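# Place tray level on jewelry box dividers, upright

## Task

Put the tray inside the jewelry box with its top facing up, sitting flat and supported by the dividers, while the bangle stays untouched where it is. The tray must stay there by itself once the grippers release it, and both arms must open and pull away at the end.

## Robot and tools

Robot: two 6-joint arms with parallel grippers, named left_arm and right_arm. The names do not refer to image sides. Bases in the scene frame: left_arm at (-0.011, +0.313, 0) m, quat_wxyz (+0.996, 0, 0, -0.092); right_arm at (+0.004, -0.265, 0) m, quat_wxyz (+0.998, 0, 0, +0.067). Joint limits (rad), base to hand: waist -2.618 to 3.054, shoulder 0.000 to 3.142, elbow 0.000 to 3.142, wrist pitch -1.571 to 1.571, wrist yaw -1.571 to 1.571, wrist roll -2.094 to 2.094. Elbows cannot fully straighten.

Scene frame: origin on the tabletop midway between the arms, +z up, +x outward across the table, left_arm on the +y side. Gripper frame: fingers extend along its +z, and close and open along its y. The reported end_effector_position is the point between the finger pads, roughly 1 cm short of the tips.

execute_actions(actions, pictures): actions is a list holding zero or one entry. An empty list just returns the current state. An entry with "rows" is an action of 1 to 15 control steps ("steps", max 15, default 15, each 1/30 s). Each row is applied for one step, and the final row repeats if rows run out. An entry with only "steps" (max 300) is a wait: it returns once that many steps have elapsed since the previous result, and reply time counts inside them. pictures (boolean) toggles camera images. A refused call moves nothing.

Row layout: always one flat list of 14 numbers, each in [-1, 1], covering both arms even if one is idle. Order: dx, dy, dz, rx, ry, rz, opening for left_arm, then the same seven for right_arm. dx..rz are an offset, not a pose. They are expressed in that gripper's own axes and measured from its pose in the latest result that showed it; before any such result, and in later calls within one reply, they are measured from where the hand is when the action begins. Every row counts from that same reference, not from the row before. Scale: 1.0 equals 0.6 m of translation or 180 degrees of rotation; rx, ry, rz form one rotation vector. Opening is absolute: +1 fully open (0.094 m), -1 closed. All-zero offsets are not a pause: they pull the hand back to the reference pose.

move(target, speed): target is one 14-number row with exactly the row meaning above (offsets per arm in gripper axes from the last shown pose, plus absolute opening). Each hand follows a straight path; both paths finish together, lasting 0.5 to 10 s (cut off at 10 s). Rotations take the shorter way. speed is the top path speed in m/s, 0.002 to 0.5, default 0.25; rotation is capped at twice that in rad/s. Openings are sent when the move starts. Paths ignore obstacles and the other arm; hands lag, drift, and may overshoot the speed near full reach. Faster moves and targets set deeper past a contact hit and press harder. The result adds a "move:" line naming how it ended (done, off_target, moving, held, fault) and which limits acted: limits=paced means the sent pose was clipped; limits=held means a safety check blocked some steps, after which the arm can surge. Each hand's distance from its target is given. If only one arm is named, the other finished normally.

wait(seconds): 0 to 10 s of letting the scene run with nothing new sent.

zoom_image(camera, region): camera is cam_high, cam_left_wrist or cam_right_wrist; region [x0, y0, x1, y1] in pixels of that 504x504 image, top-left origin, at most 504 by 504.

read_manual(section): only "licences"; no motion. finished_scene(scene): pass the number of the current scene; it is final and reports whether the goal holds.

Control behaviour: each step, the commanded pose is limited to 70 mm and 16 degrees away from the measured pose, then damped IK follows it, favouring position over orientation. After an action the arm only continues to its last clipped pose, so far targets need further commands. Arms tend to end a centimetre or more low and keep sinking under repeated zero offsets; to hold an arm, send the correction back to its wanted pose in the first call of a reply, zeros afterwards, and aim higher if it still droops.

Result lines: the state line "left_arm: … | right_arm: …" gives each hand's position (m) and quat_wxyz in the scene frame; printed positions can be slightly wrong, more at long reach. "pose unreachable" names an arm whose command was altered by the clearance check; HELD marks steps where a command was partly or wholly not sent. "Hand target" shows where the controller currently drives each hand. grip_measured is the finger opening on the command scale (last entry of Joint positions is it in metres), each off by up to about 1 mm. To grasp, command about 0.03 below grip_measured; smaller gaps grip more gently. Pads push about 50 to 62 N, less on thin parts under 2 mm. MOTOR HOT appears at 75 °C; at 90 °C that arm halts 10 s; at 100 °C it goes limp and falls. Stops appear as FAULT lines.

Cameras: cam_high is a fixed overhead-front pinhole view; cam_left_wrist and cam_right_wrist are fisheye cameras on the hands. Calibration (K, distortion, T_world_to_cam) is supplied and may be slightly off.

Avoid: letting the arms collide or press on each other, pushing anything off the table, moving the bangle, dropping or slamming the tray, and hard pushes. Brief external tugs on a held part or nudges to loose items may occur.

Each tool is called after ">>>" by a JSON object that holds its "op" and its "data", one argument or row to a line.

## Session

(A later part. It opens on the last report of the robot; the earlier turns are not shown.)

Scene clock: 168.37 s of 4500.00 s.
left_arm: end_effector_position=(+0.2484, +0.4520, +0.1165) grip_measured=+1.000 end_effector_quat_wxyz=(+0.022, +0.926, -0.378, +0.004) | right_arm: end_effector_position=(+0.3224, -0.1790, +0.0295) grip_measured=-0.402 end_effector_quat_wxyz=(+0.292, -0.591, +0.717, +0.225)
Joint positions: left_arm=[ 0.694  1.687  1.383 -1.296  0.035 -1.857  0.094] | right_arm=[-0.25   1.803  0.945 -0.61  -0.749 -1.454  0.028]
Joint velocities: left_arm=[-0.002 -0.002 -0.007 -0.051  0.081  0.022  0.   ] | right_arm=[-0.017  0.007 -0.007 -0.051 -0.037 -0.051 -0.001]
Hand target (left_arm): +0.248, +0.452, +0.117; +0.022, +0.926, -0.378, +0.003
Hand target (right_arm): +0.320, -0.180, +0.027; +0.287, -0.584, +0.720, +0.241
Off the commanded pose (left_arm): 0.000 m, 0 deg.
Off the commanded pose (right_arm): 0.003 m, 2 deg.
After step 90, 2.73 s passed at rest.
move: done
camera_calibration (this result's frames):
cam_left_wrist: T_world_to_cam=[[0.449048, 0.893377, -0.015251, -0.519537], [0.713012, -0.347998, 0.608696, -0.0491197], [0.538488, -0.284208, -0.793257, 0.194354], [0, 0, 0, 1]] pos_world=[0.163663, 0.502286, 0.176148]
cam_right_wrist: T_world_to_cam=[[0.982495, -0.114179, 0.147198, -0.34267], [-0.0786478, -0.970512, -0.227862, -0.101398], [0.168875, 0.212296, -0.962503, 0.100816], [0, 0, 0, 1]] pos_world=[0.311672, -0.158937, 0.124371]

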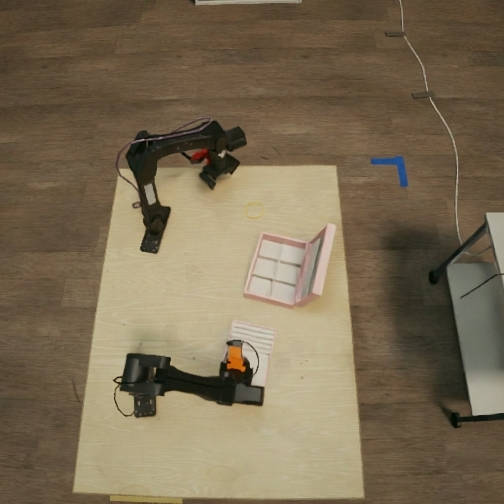

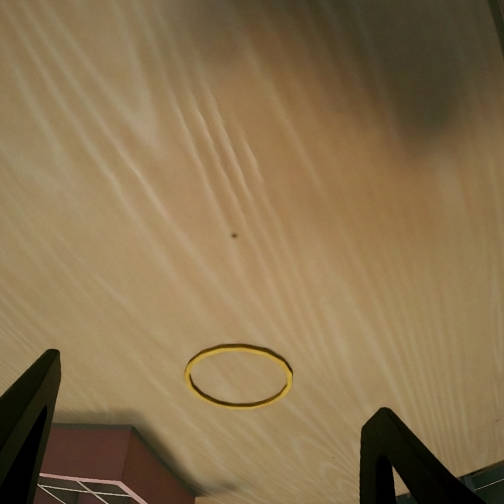

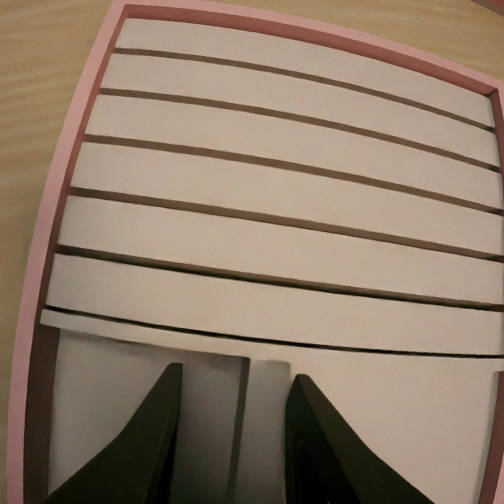

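>>> {"op": "move", "data": {
  "target": [0,0,0,0,0,0,1,0.007,0,0.007,0,0,0,-0.4],
  "speed": 0.02
}}

>>> {"op": "move", "data": {
  "target": [0,0,0,0,0,0,1,0,0,0,0,0,0,-1],
  "speed": 0.02
}}

>>> {"op": "move", "data": {
  "target": [0,0,0,0,0,0,1,-0.147,0,-0.158,0,-0.02,0,-1],
  "speed": 0.05
}}

Scene clock: 177.33 s of 4500.00 s.
left_arm: end_effector_position=(+0.2486, +0.4517, +0.1166) grip_measured=+1.000 end_effector_quat_wxyz=(+0.023, +0.926, -0.378, +0.005) | right_arm: end_effector_position=(+0.3254, -0.1799, +0.0294) grip_measured=-0.402 end_effector_quat_wxyz=(+0.296, -0.595, +0.715, +0.218)
Joint positions: left_arm=[ 0.694  1.687  1.383 -1.296  0.037 -1.857  0.094] | right_arm=[-0.25   1.803  0.945 -0.595 -0.745 -1.457  0.028]
Joint velocities: left_arm=[ 0.002  0.012  0.007 -0.022  0.022  0.022  0.   ] | right_arm=[ 0.002 -0.007  0.002  0.051  0.051 -0.022 -0.   ]
Hand target (left_arm): +0.248, +0.452, +0.117; +0.022, +0.926, -0.378, +0.004
Hand target (right_arm): +0.322, -0.179, +0.024; +0.292, -0.591, +0.717, +0.225
Off the commanded pose (left_arm): 0.000 m, 0 deg.
Off the commanded pose (right_arm): 0.007 m, 1 deg.
After step 90, 5.27 s passed at rest.
move: done
camera_calibration (this result's frames):
cam_left_wrist: T_world_to_cam=[[0.449006, 0.893376, -0.0165348, -0.519147], [0.712356, -0.346733, 0.610185, -0.0499763], [0.539391, -0.285755, -0.792087, 0.194494], [0, 0, 0, 1]] pos_world=[0.163792, 0.502043, 0.175967]
cam_right_wrist: T_world_to_cam=[[0.9801, -0.111753, 0.164059, -0.345001], [-0.073441, -0.97197, -0.223338, -0.104107], [0.184419, 0.206845, -0.960835, 0.0942781], [0, 0, 0, 1]] pos_world=[0.313103, -0.159244, 0.123935]

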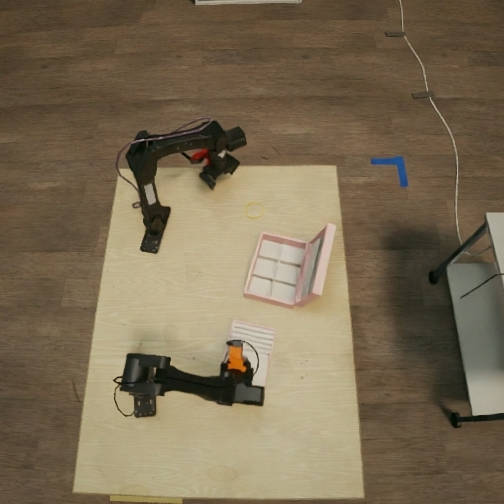

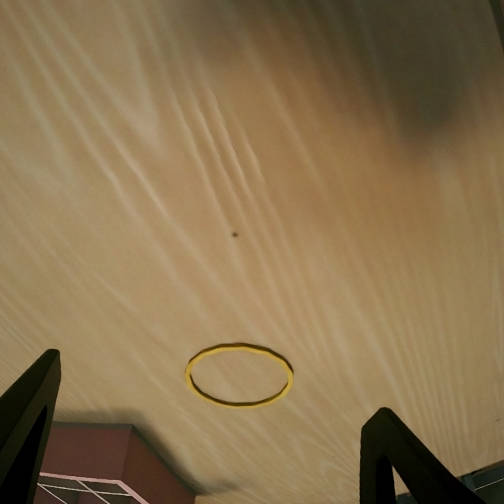

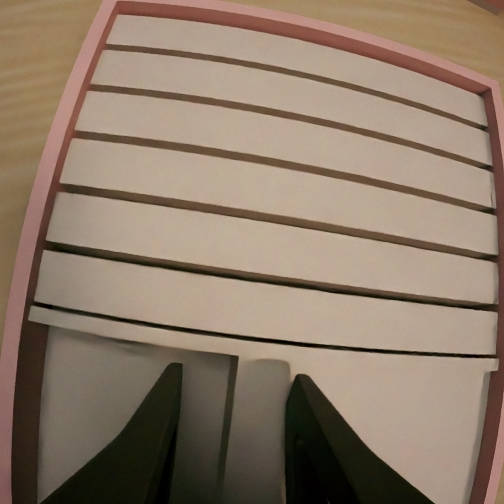

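Scene clock: 177.83 s of 4500.00 s.
left_arm: end_effector_position=(+0.2488, +0.4514, +0.1166) grip_measured=+1.000 end_effector_quat_wxyz=(+0.024, +0.926, -0.378, +0.006) | right_arm: end_effector_position=(+0.3264, -0.1801, +0.0294) grip_measured=-0.974 end_effector_quat_wxyz=(+0.297, -0.595, +0.715, +0.216)
Joint positions: left_arm=[ 0.694  1.687  1.383 -1.296  0.039 -1.857  0.094] | right_arm=[-0.25   1.803  0.945 -0.59  -0.744 -1.457  0.001]
Joint velocities: left_arm=[-0.007  0.002 -0.012 -0.007 -0.066 -0.022  0.   ] | right_arm=[ 0.017  0.007 -0.032  0.095 -0.037  0.007  0.   ]
Hand target (left_arm): +0.249, +0.452, +0.117; +0.023, +0.926, -0.378, +0.005
Hand target (right_arm): +0.325, -0.180, +0.029; +0.296, -0.595, +0.715, +0.218
Off the commanded pose (left_arm): 0.000 m, 0 deg.
Off the commanded pose (right_arm): 0.001 m, 0 deg.
move: done
camera_calibration (this result's frames):
cam_left_wrist: T_world_to_cam=[[0.448971, 0.893373, -0.0176046, -0.518822], [0.711808, -0.345676, 0.611423, -0.0506901], [0.540143, -0.287042, -0.791108, 0.19461], [0, 0, 0, 1]] pos_world=[0.1639, 0.501841, 0.175817]
cam_right_wrist: T_world_to_cam=[[0.979284, -0.111622, 0.168948, -0.345849], [-0.0724514, -0.972259, -0.222404, -0.10464], [0.189086, 0.205556, -0.960205, 0.0923934], [0, 0, 0, 1]] pos_world=[0.313633, -0.159333, 0.123875]

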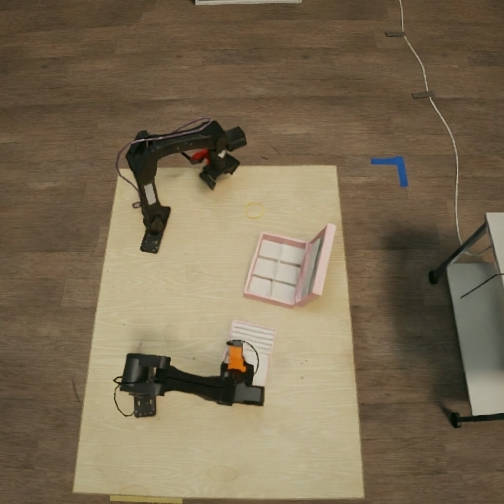

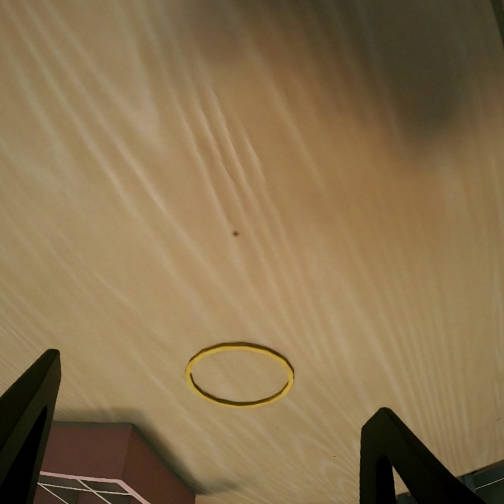

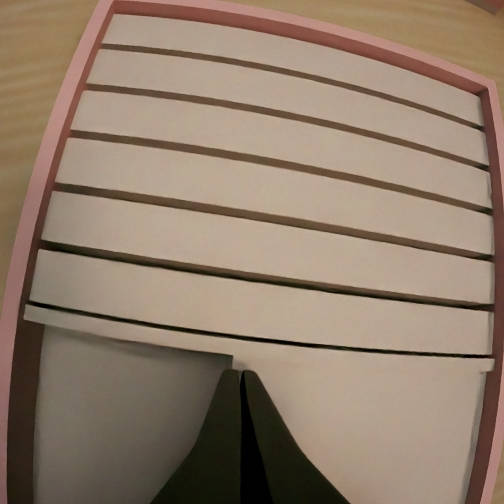

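Scene clock: 180.93 s of 4500.00 s.
left_arm: end_effector_position=(+0.2490, +0.4510, +0.1166) grip_measured=+1.000 end_effector_quat_wxyz=(+0.024, +0.926, -0.377, +0.007) | right_arm: end_effector_position=(+0.3120, -0.1814, +0.1296) grip_measured=-0.975 end_effector_quat_wxyz=(+0.276, -0.587, +0.723, +0.239)
Joint positions: left_arm=[ 0.694  1.687  1.383 -1.296  0.041 -1.857  0.094] | right_arm=[-0.262  1.645  1.199 -1.08  -0.747 -1.473  0.001]
Joint velocities: left_arm=[ 0.002 -0.002 -0.002 -0.007 -0.022 -0.037  0.   ] | right_arm=[ 0.002  0.022 -0.002 -0.037 -0.007 -0.022 -0.001]
Hand target (left_arm): +0.249, +0.451, +0.117; +0.024, +0.926, -0.378, +0.006
Hand target (right_arm): +0.321, -0.179, +0.158; +0.319, -0.589, +0.705, +0.233
Off the commanded pose (left_arm): 0.000 m, 0 deg.
Off the commanded pose (right_arm): 0.031 m, 5 deg.
move: off_target (right_arm)
camera_calibration (this result's frames):
cam_left_wrist: T_world_to_cam=[[0.448931, 0.893367, -0.0188884, -0.518431], [0.711148, -0.344405, 0.612906, -0.0515467], [0.541044, -0.288585, -0.78993, 0.194748], [0, 0, 0, 1]] pos_world=[0.16403, 0.501597, 0.175638]
cam_right_wrist: T_world_to_cam=[[0.988347, -0.112057, 0.103023, -0.343234], [-0.0863738, -0.970151, -0.2266, -0.0793822], [0.12534, 0.215061, -0.968524, 0.214214], [0, 0, 0, 1]] pos_world=[0.305528, -0.161544, 0.224845]

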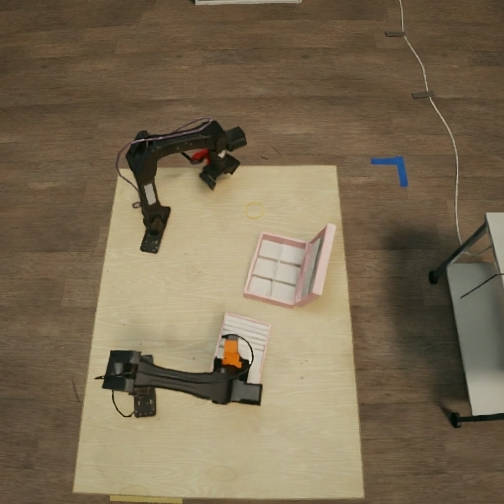

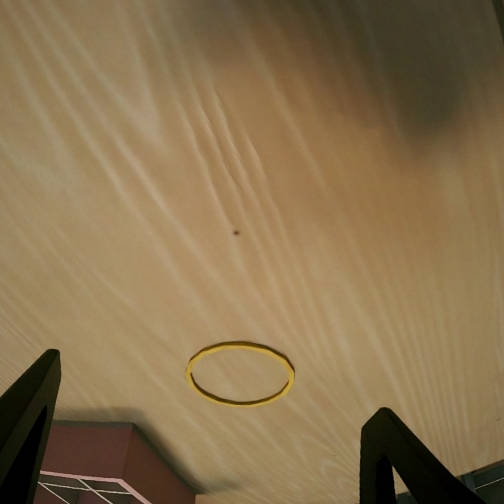

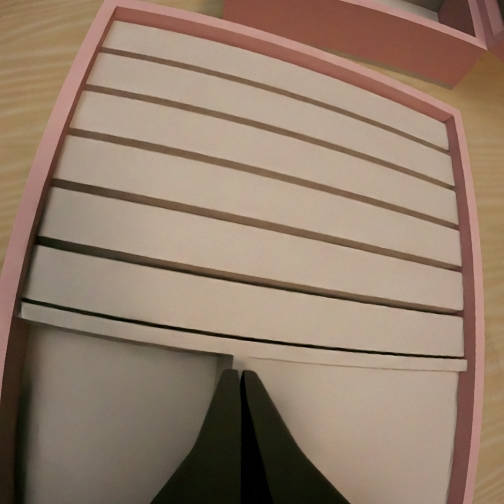

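>>> {"op": "move", "data": {
  "target": [0,0,0,0,0,0,1,-0.376,-0.102,0.288,0.049,-0.022,-0.017,-1],
  "speed": 0.08
}}

>>> {"op": "zoom_image", "data": {
  "camera": "cam_high",
  "region": [235, 215, 345, 325]
}}

Scene clock: 200.90 s of 4500.00 s.
left_arm: end_effector_position=(+0.2492, +0.4507, +0.1166) grip_measured=+1.000 end_effector_quat_wxyz=(+0.025, +0.926, -0.377, +0.008) | right_arm: end_effector_position=(+0.4108, +0.0573, +0.1185) grip_measured=-0.975 end_effector_quat_wxyz=(+0.288, -0.572, +0.744, +0.188)
Joint positions: left_arm=[ 0.694  1.687  1.383 -1.296  0.043 -1.857  0.094] | right_arm=[ 0.388  2.042  1.643 -0.602 -0.435 -0.659  0.001]
Joint velocities: left_arm=[ 0.007  0.002 -0.002  0.007  0.081 -0.051  0.   ] | right_arm=[ 0.007 -0.002 -0.027  0.051 -0.037  0.022  0.   ]
Hand target (left_arm): +0.249, +0.451, +0.117; +0.024, +0.926, -0.377, +0.007
Hand target (right_arm): +0.426, +0.079, +0.153; +0.347, -0.577, +0.713, +0.195
Off the commanded pose (left_arm): 0.000 m, 0 deg.
Off the commanded pose (right_arm): 0.048 m, 8 deg.
After step 90, 12.93 s passed at rest.
move: off_target (right_arm)
camera_calibration (this result's frames):
cam_left_wrist: T_world_to_cam=[[0.448893, 0.893358, -0.0201722, -0.518039], [0.710487, -0.343131, 0.614385, -0.0524031], [0.541944, -0.290125, -0.788748, 0.194883], [0, 0, 0, 1]] pos_world=[0.16416, 0.501354, 0.175459]
cam_right_wrist: T_world_to_cam=[[0.968717, -0.181638, 0.169102, -0.408777], [-0.152391, -0.973178, -0.17234, 0.179069], [0.19587, 0.141179, -0.970414, 0.115278], [0, 0, 0, 1]] pos_world=[0.400698, 0.0837419, 0.211853]

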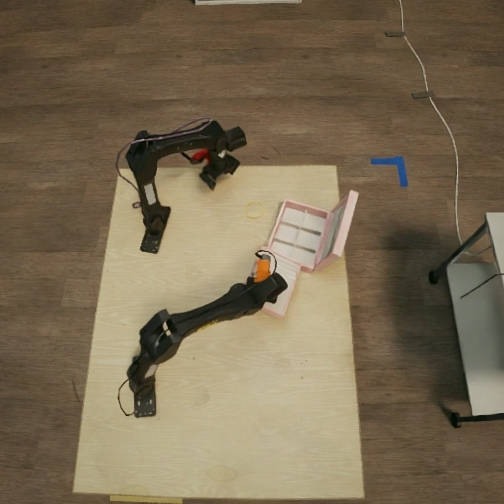

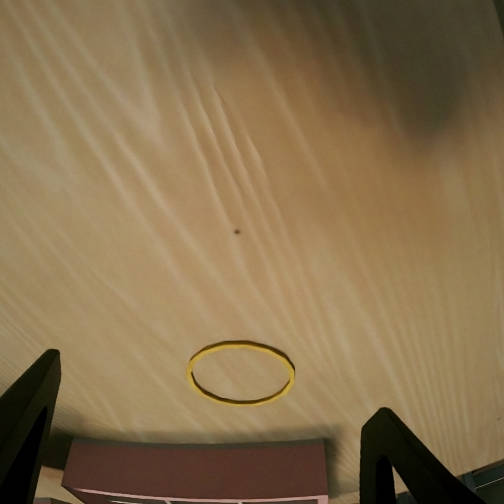

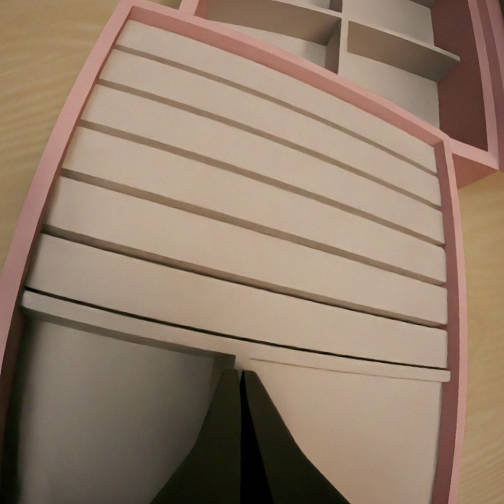

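Region (235, 215, 345, 325) of cam_high's 504x504 image, scaled by 4.582, with more detail than that image has.

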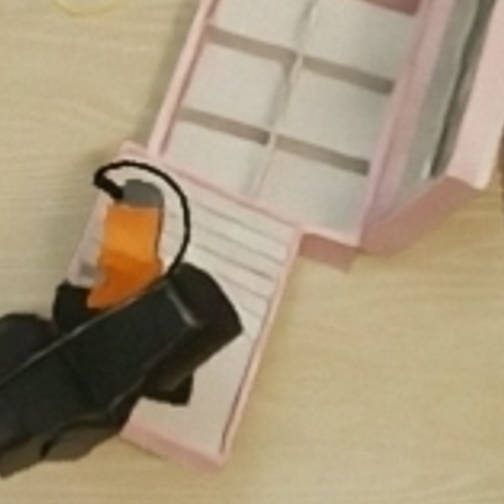

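>>> {"op": "move", "data": {
  "target": [0,0,0,0,0,0,1,0.257,0,-0.26,0,-0.03,0,-1],
  "speed": 0.06
}}

Scene clock: 215.60 s of 4500.00 s.
left_arm: end_effector_position=(+0.2494, +0.4504, +0.1166) grip_measured=+1.000 end_effector_quat_wxyz=(+0.026, +0.926, -0.377, +0.008) | right_arm: end_effector_position=(+0.3509, -0.1551, +0.1226) grip_measured=-0.975 end_effector_quat_wxyz=(+0.297, -0.560, +0.746, +0.205)
Joint positions: left_arm=[ 0.694  1.687  1.383 -1.296  0.045 -1.857  0.094] | right_arm=[-0.15   1.668  1.191 -0.825 -0.696 -1.205  0.001]
Joint velocities: left_arm=[-0.012  0.007  0.007 -0.022  0.051  0.022  0.   ] | right_arm=[-0.012 -0.027 -0.007 -0.11   0.051 -0.066 -0.001]
Hand target (left_arm): +0.249, +0.451, +0.117; +0.025, +0.926, -0.377, +0.008
Hand target (right_arm): +0.348, -0.151, +0.139; +0.325, -0.562, +0.730, +0.215
Off the commanded pose (left_arm): 0.000 m, 0 deg.
Off the commanded pose (right_arm): 0.016 m, 4 deg.
After step 90, 7.57 s passed at rest.
move: off_target (right_arm)
camera_calibration (this result's frames):
cam_left_wrist: T_world_to_cam=[[0.448862, 0.893349, -0.0212421, -0.517712], [0.709935, -0.342067, 0.615616, -0.0531168], [0.542693, -0.291407, -0.78776, 0.194994], [0, 0, 0, 1]] pos_world=[0.164269, 0.50115, 0.175311]
cam_right_wrist: T_world_to_cam=[[0.967763, -0.201956, 0.150492, -0.390524], [-0.168044, -0.962833, -0.211456, -0.0242354], [0.187604, 0.17935, -0.965732, 0.169225], [0, 0, 0, 1]] pos_world=[0.342115, -0.132554, 0.217072]

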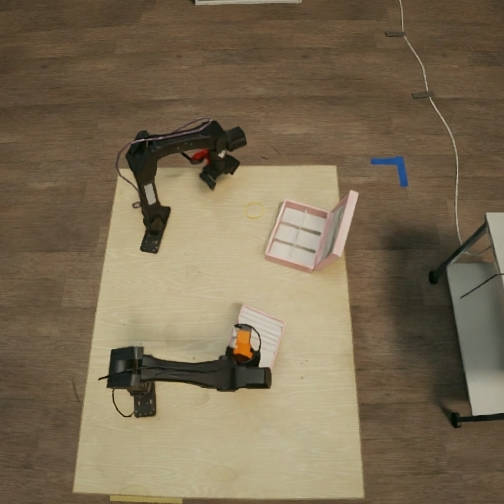

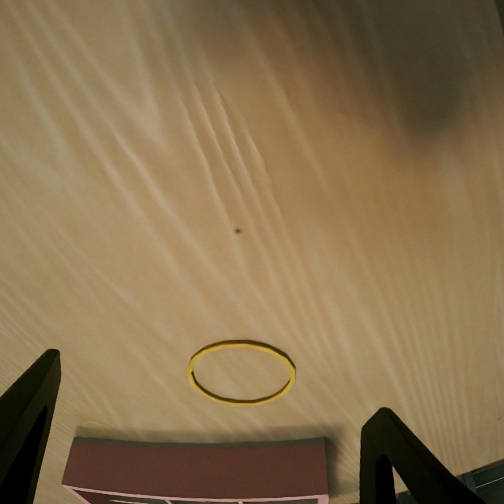

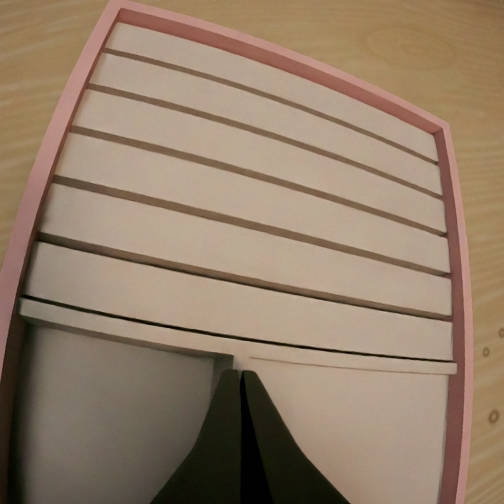

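>>> {"op": "move", "data": {
  "target": [0.47,0.006,-0.015,0,0,0.365,0.3,0.275,-0.035,-0.057,0,0,0,-1],
  "speed": 0.06
}}

Scene clock: 242.80 s of 4500.00 s.
left_arm: end_effector_position=(+0.4433, +0.2514, +0.1299) grip_measured=+0.302 end_effector_quat_wxyz=(-0.000, -0.580, +0.814, -0.035) | right_arm: end_effector_position=(+0.3257, -0.2998, +0.0308) grip_measured=-0.975 end_effector_quat_wxyz=(+0.280, -0.566, +0.750, +0.195)
Joint positions: left_arm=[ 0.069  2.348  2.394 -1.569  0.053 -1.356  0.061] | right_arm=[-0.602  1.929  1.153 -0.92  -0.688 -1.806  0.001]
Joint velocities: left_arm=[-0.012 -0.007  0.022  0.022 -0.007  0.081 -0.002] | right_arm=[ 0.007  0.012 -0.012 -0.007 -0.037  0.022 -0.001]
Hand target (left_arm): +0.443, +0.248, +0.134; +0.003, -0.573, +0.819, -0.035
Hand target (right_arm): +0.331, -0.300, +0.039; +0.299, -0.559, +0.746, +0.203
Off the commanded pose (left_arm): 0.008 m, 3 deg.
Off the commanded pose (right_arm): 0.009 m, 2 deg.
joint sent to its limit (left arm) — the command would take joint 4 (wrist pitch) past its lower limit, so that joint was sent only as far as its limit.
After step 90, 14.37 s passed at rest.
move: off_target (left_arm)
camera_calibration (this result's frames):
cam_left_wrist: T_world_to_cam=[[0.997284, -0.0200367, 0.0708748, -0.452208], [-0.0609834, -0.764235, 0.642048, 0.177423], [0.0413004, -0.644626, -0.763381, 0.350132], [0, 0, 0, 1]] pos_world=[0.447339, 0.352236, 0.185421]
cam_right_wrist: T_world_to_cam=[[0.970994, -0.190511, 0.144484, -0.378984], [-0.164897, -0.971139, -0.17233, -0.191872], [0.173145, 0.143507, -0.974385, 0.105457], [0, 0, 0, 1]] pos_world=[0.318093, -0.273669, 0.124447]

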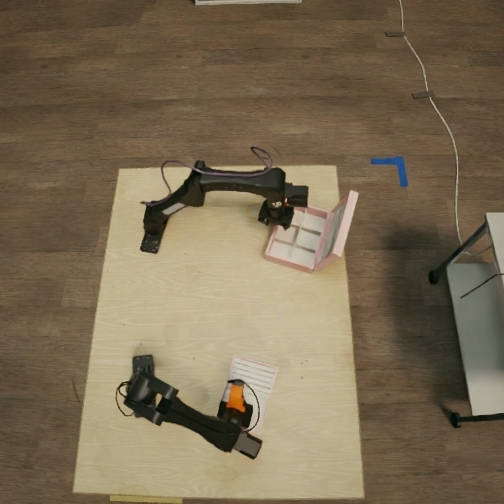

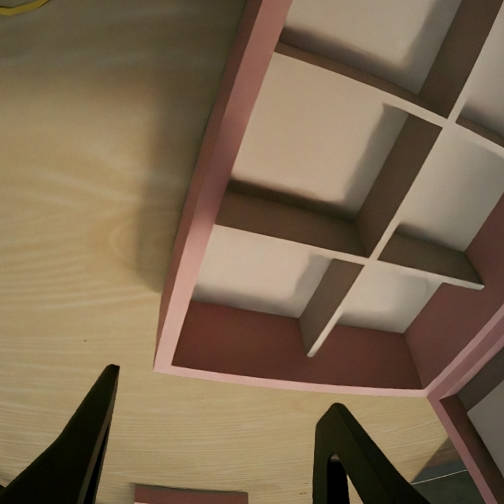

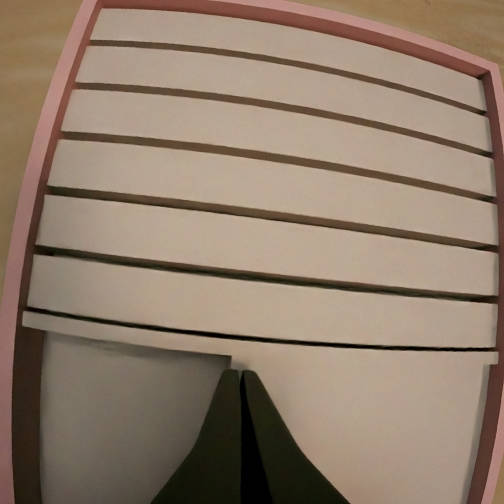

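>>> {"op": "move", "data": {
  "target": [0.003,0.03,0.11,-0.018,-0.013,0,0.3,0,0,0,0,0,0,-0.35],
  "speed": 0.05
}}

>>> {"op": "move", "data": {
  "target": [0,0,0,0,0,0,0.3,-0.02,0,-0.04,0,0.222,0,-0.35],
  "speed": 0.15
}}

Scene clock: 260.73 s of 4500.00 s.
left_arm: end_effector_position=(+0.4289, +0.2538, +0.0535) grip_measured=+0.302 end_effector_quat_wxyz=(-0.014, -0.582, +0.813, +0.003) | right_arm: end_effector_position=(+0.3252, -0.3007, +0.0299) grip_measured=-0.352 end_effector_quat_wxyz=(+0.277, -0.568, +0.750, +0.193)
Joint positions: left_arm=[ 0.055  2.315  2.031 -1.312  0.015 -1.372  0.061] | right_arm=[-0.602  1.929  1.153 -0.92  -0.68  -1.808  0.03 ]
Joint velocities: left_arm=[-0.002 -0.012 -0.002 -0.051  0.022 -0.007  0.   ] | right_arm=[-0.002 -0.002 -0.007 -0.007 -0.037  0.007  0.001]
Hand target (left_arm): +0.430, +0.252, +0.063; +0.001, -0.581, +0.814, -0.000
Hand target (right_arm): +0.326, -0.300, +0.031; +0.280, -0.567, +0.750, +0.195
Off the commanded pose (left_arm): 0.010 m, 2 deg.
Off the commanded pose (right_arm): 0.001 m, 0 deg.
After step 90, 13.10 s passed at rest.
move: done
camera_calibration (this result's frames):
cam_left_wrist: T_world_to_cam=[[0.999825, -0.0186199, 0.0017587, -0.430123], [-0.0158408, -0.793087, 0.608902, 0.217152], [-0.00994288, -0.608823, -0.793244, 0.308478], [0, 0, 0, 1]] pos_world=[0.436555, 0.35202, 0.11323]
cam_right_wrist: T_world_to_cam=[[0.971727, -0.187105, 0.144009, -0.37775], [-0.162865, -0.972768, -0.164914, -0.194377], [0.170943, 0.136798, -0.975738, 0.103575], [0, 0, 0, 1]] pos_world=[0.317707, -0.273932, 0.123406]

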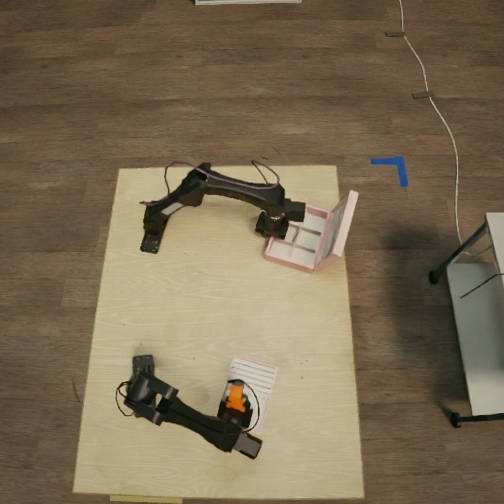

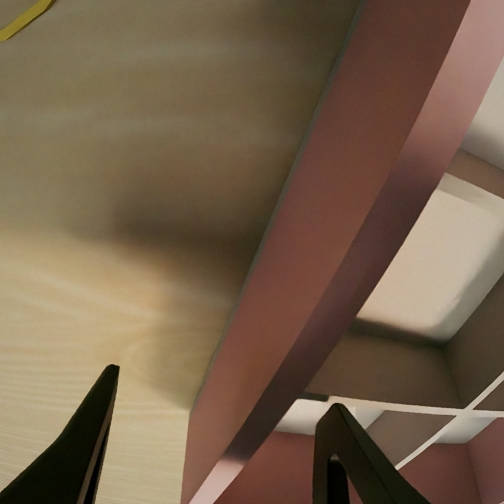

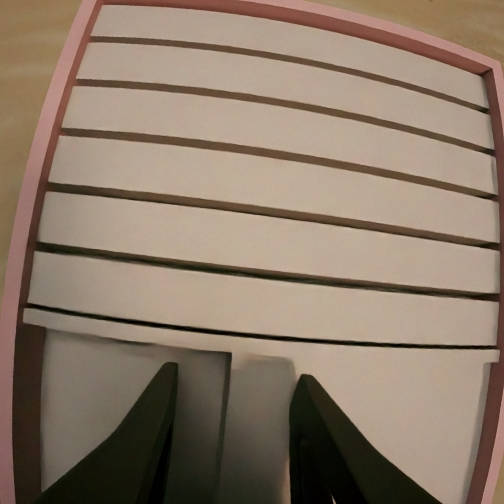

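Scene clock: 263.57 s of 4500.00 s.
left_arm: end_effector_position=(+0.4288, +0.2532, +0.0536) grip_measured=+0.302 end_effector_quat_wxyz=(-0.016, -0.582, +0.813, +0.002) | right_arm: end_effector_position=(+0.3131, -0.3086, +0.0406) grip_measured=-0.352 end_effector_quat_wxyz=(-0.011, -0.601, +0.799, +0.003)
Joint positions: left_arm=[ 0.055  2.315  2.031 -1.312  0.019 -1.372  0.061] | right_arm=[-0.271  1.803  1.213 -1.001  0.012 -1.425  0.03 ]
Joint velocities: left_arm=[ 0.007 -0.012  0.017 -0.022 -0.051  0.007 -0.001] | right_arm=[ 0.002  0.002  0.017 -0.007  0.022 -0.051 -0.001]
Hand target (left_arm): +0.429, +0.254, +0.054; -0.015, -0.582, +0.813, +0.003
Hand target (right_arm): +0.322, -0.306, +0.055; +0.002, -0.601, +0.799, -0.010
Off the commanded pose (left_arm): 0.001 m, 0 deg.
Off the commanded pose (right_arm): 0.018 m, 3 deg.
move: off_target (right_arm)
camera_calibration (this result's frames):
cam_left_wrist: T_world_to_cam=[[0.999828, -0.0185175, 0.00133711, -0.430053], [-0.0154641, -0.79078, 0.611905, 0.215702], [-0.0102736, -0.61182, -0.790931, 0.308852], [0, 0, 0, 1]] pos_world=[0.436488, 0.351571, 0.112867]
cam_right_wrist: T_world_to_cam=[[0.991056, -0.13283, 0.0128203, -0.352921], [-0.121113, -0.854961, 0.504355, -0.206131], [-0.0560324, -0.501396, -0.863401, -0.0132926], [0, 0, 0, 1]] pos_world=[0.324054, -0.229777, 0.0970106]

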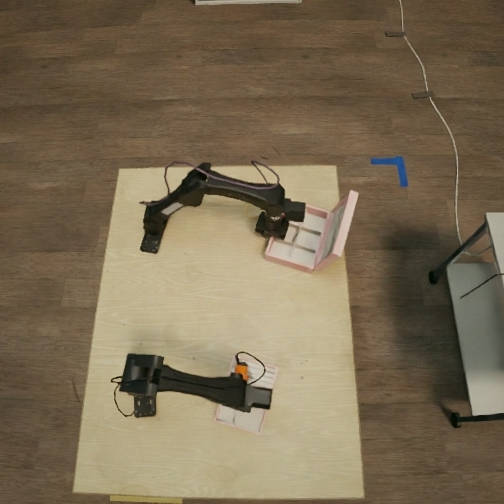

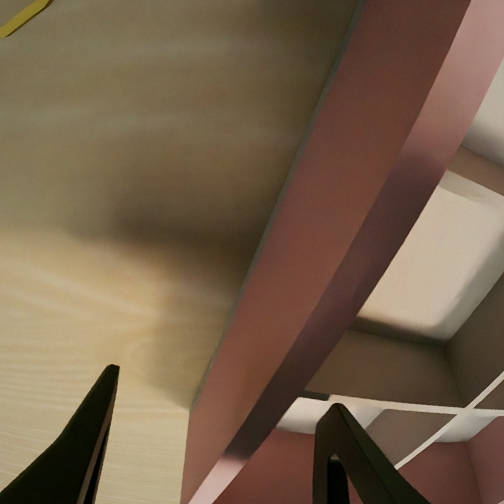

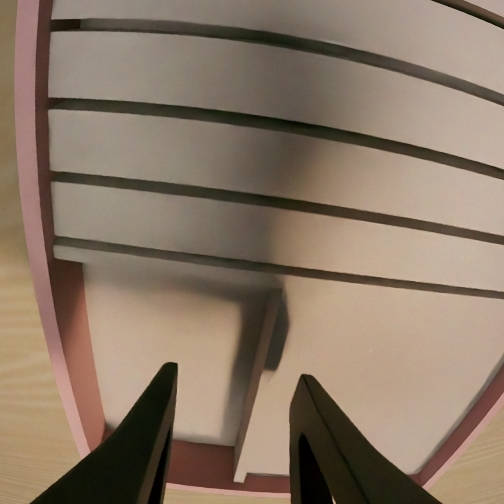

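>>> {"op": "move", "data": {
  "target": [0,-0.014,-0.008,0,0,0,0.3,-0.026,-0.022,-0.02,0,0,0,-0.35],
  "speed": 0.04
}}

>>> {"op": "move", "data": {
  "target": [0,0,0,0,0,0,-1,0,0,0,0,0,0,-0.35],
  "speed": 0.04
}}

>>> {"op": "move", "data": {
  "target": [0.3,0.03,-0.01,0,0,0,-1,0,0,0,0,0,0,-0.35],
  "speed": 0.07
}}

Scene clock: 276.03 s of 4500.00 s.
left_arm: end_effector_position=(+0.4358, +0.2516, +0.0544) grip_measured=+0.302 end_effector_quat_wxyz=(-0.016, -0.582, +0.813, -0.001) | right_arm: end_effector_position=(+0.3249, -0.3014, +0.0483) grip_measured=-0.352 end_effector_quat_wxyz=(-0.013, -0.601, +0.799, +0.001)
Joint positions: left_arm=[ 0.055  2.348  2.091 -1.337  0.023 -1.372  0.061] | right_arm=[-0.241  1.832  1.282 -1.04   0.016 -1.395  0.03 ]
Joint velocities: left_arm=[-0.012 -0.012  0.007 -0.037 -0.007 -0.066  0.001] | right_arm=[ 0.007  0.032  0.017 -0.095 -0.022  0.022 -0.   ]
Hand target (left_arm): +0.437, +0.250, +0.058; -0.015, -0.582, +0.813, +0.001
Hand target (right_arm): +0.330, -0.297, +0.052; -0.011, -0.601, +0.799, +0.003
Off the commanded pose (left_arm): 0.004 m, 0 deg.
Off the commanded pose (right_arm): 0.008 m, 0 deg.
After step 90, 8.60 s passed at rest.
move: done
camera_calibration (this result's frames):
cam_left_wrist: T_world_to_cam=[[0.999824, -0.0184159, 0.00356904, -0.437224], [-0.0167147, -0.78825, 0.615128, 0.213757], [-0.00851485, -0.615079, -0.78842, 0.308543], [0, 0, 0, 1]] pos_world=[0.443348, 0.35022, 0.113333]
cam_right_wrist: T_world_to_cam=[[0.990908, -0.133805, 0.0140745, -0.364053], [-0.122317, -0.852344, 0.508477, -0.201443], [-0.0560406, -0.505576, -0.86096, -0.00372407], [0, 0, 0, 1]] pos_world=[0.335894, -0.222294, 0.104347]

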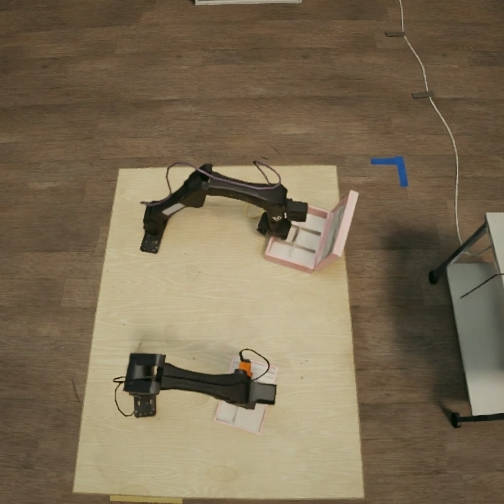

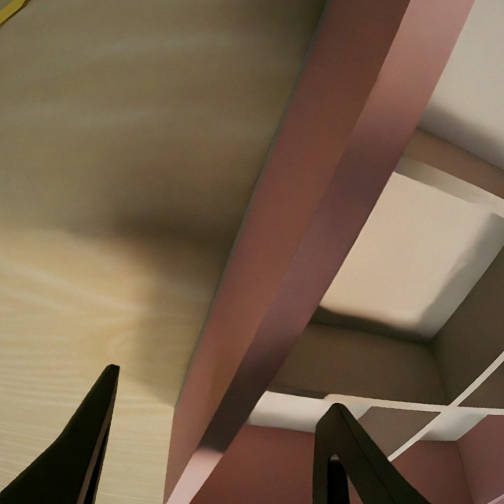

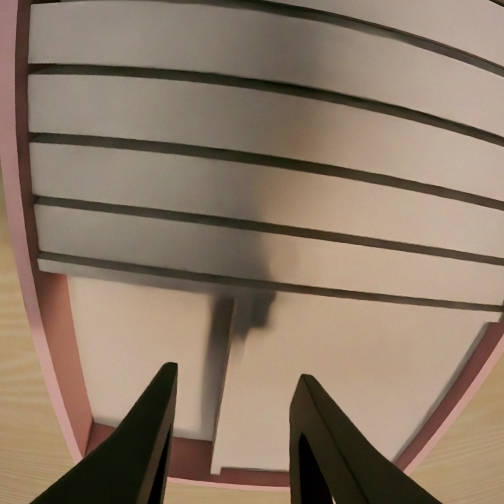

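Scene clock: 276.53 s of 4500.00 s.
left_arm: end_effector_position=(+0.4348, +0.2512, +0.0543) grip_measured=-0.857 end_effector_quat_wxyz=(-0.018, -0.582, +0.813, -0.000) | right_arm: end_effector_position=(+0.3248, -0.3017, +0.0483) grip_measured=-0.352 end_effector_quat_wxyz=(-0.013, -0.601, +0.799, +0.000)
Joint positions: left_arm=[ 0.055  2.348  2.091 -1.34   0.025 -1.373  0.007] | right_arm=[-0.241  1.832  1.282 -1.04   0.018 -1.395  0.03 ]
Joint velocities: left_arm=[-0.007 -0.002  0.012 -0.007  0.037 -0.007  0.   ] | right_arm=[ 0.007 -0.007 -0.002 -0.095  0.051 -0.037 -0.   ]
Hand target (left_arm): +0.436, +0.252, +0.054; -0.016, -0.582, +0.813, -0.001
Hand target (right_arm): +0.325, -0.301, +0.048; -0.012, -0.601, +0.799, +0.001
Off the commanded pose (left_arm): 0.001 m, 0 deg.
Off the commanded pose (right_arm): 0.000 m, 0 deg.
move: done
camera_calibration (this result's frames):
cam_left_wrist: T_world_to_cam=[[0.999838, -0.0179659, -0.000526397, -0.436125], [-0.0138156, -0.786936, 0.61688, 0.211817], [-0.0114971, -0.616773, -0.787057, 0.309919], [0, 0, 0, 1]] pos_world=[0.442544, 0.350001, 0.113029]
cam_right_wrist: T_world_to_cam=[[0.990916, -0.133741, 0.0141274, -0.364048], [-0.122182, -0.851382, 0.510117, -0.201572], [-0.0561959, -0.507209, -0.859989, -0.00438133], [0, 0, 0, 1]] pos_world=[0.335867, -0.222525, 0.1042]

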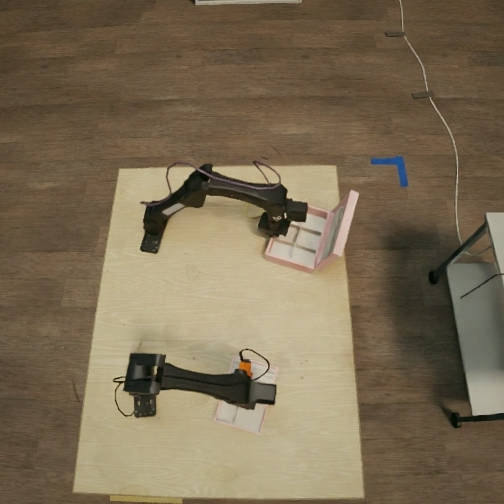

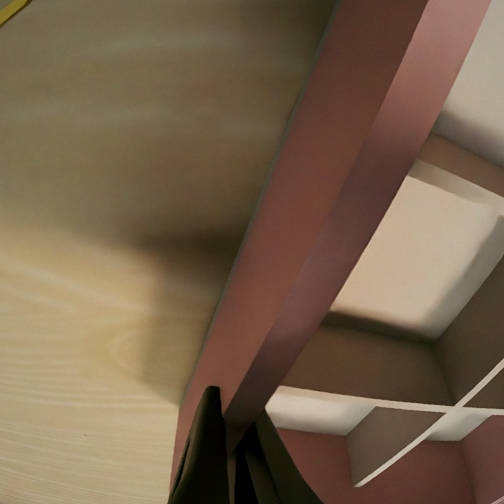

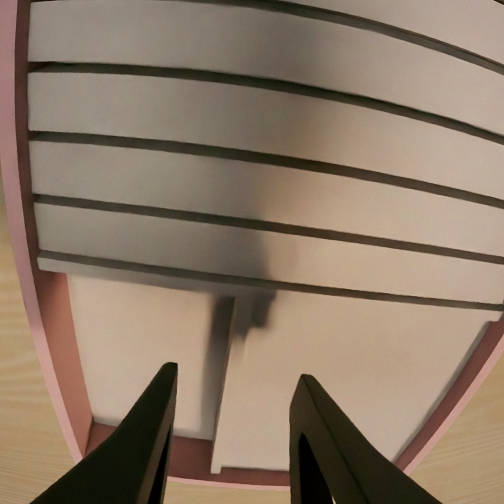

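Scene clock: 279.50 s of 4500.00 s.
left_arm: end_effector_position=(+0.3654, +0.0957, +0.0541) grip_measured=-0.857 end_effector_quat_wxyz=(-0.013, -0.597, +0.802, +0.005) | right_arm: end_effector_position=(+0.3248, -0.3021, +0.0483) grip_measured=-0.352 end_effector_quat_wxyz=(-0.014, -0.601, +0.799, -0.001)
Joint positions: left_arm=[-0.333  2.264  1.947 -1.274  0.019 -1.797  0.007] | right_arm=[-0.241  1.832  1.282 -1.04   0.02  -1.395  0.03 ]
Joint velocities: left_arm=[-0.002 -0.002 -0.007  0.037  0.066 -0.022 -0.   ] | right_arm=[-0.012 -0.007  0.012  0.007  0.051 -0.022  0.001]
Hand target (left_arm): +0.358, +0.088, +0.065; -0.017, -0.583, +0.813, +0.001
Hand target (right_arm): +0.325, -0.302, +0.048; -0.013, -0.601, +0.799, +0.000
Off the commanded pose (left_arm): 0.016 m, 2 deg.
Off the commanded pose (right_arm): 0.000 m, 0 deg.
move: off_target (left_arm)
camera_calibration (this result's frames):
cam_left_wrist: T_world_to_cam=[[0.999831, 0.0182771, 0.00192801, -0.373168], [0.0134062, -0.797058, 0.603753, 0.0803411], [0.0125716, -0.603625, -0.797169, 0.203539], [0, 0, 0, 1]] pos_world=[0.369469, 0.193718, 0.114468]
cam_right_wrist: T_world_to_cam=[[0.990925, -0.133665, 0.0141908, -0.364043], [-0.122019, -0.850225, 0.512083, -0.201724], [-0.056382, -0.509167, -0.858819, -0.00517037], [0, 0, 0, 1]] pos_world=[0.335833, -0.222803, 0.104025]

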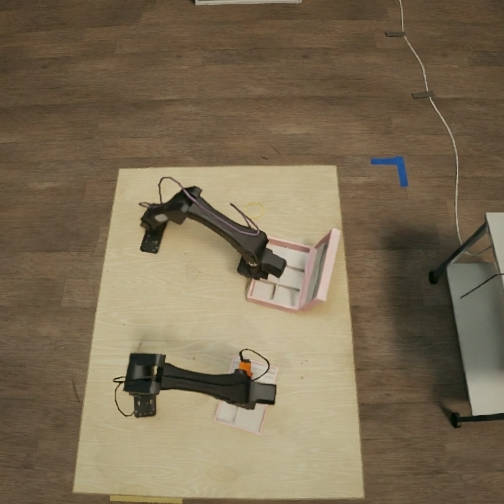

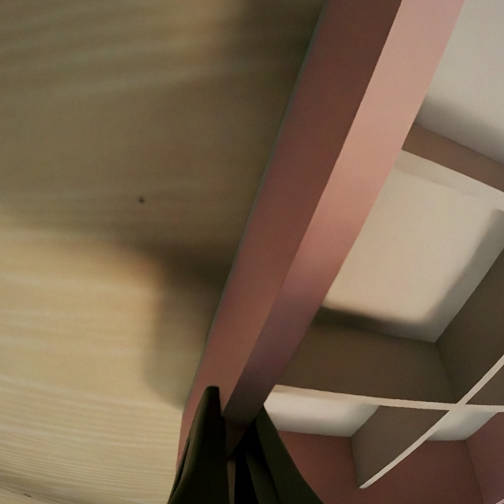

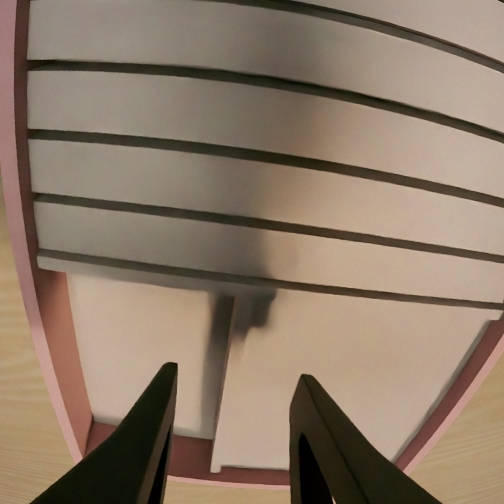

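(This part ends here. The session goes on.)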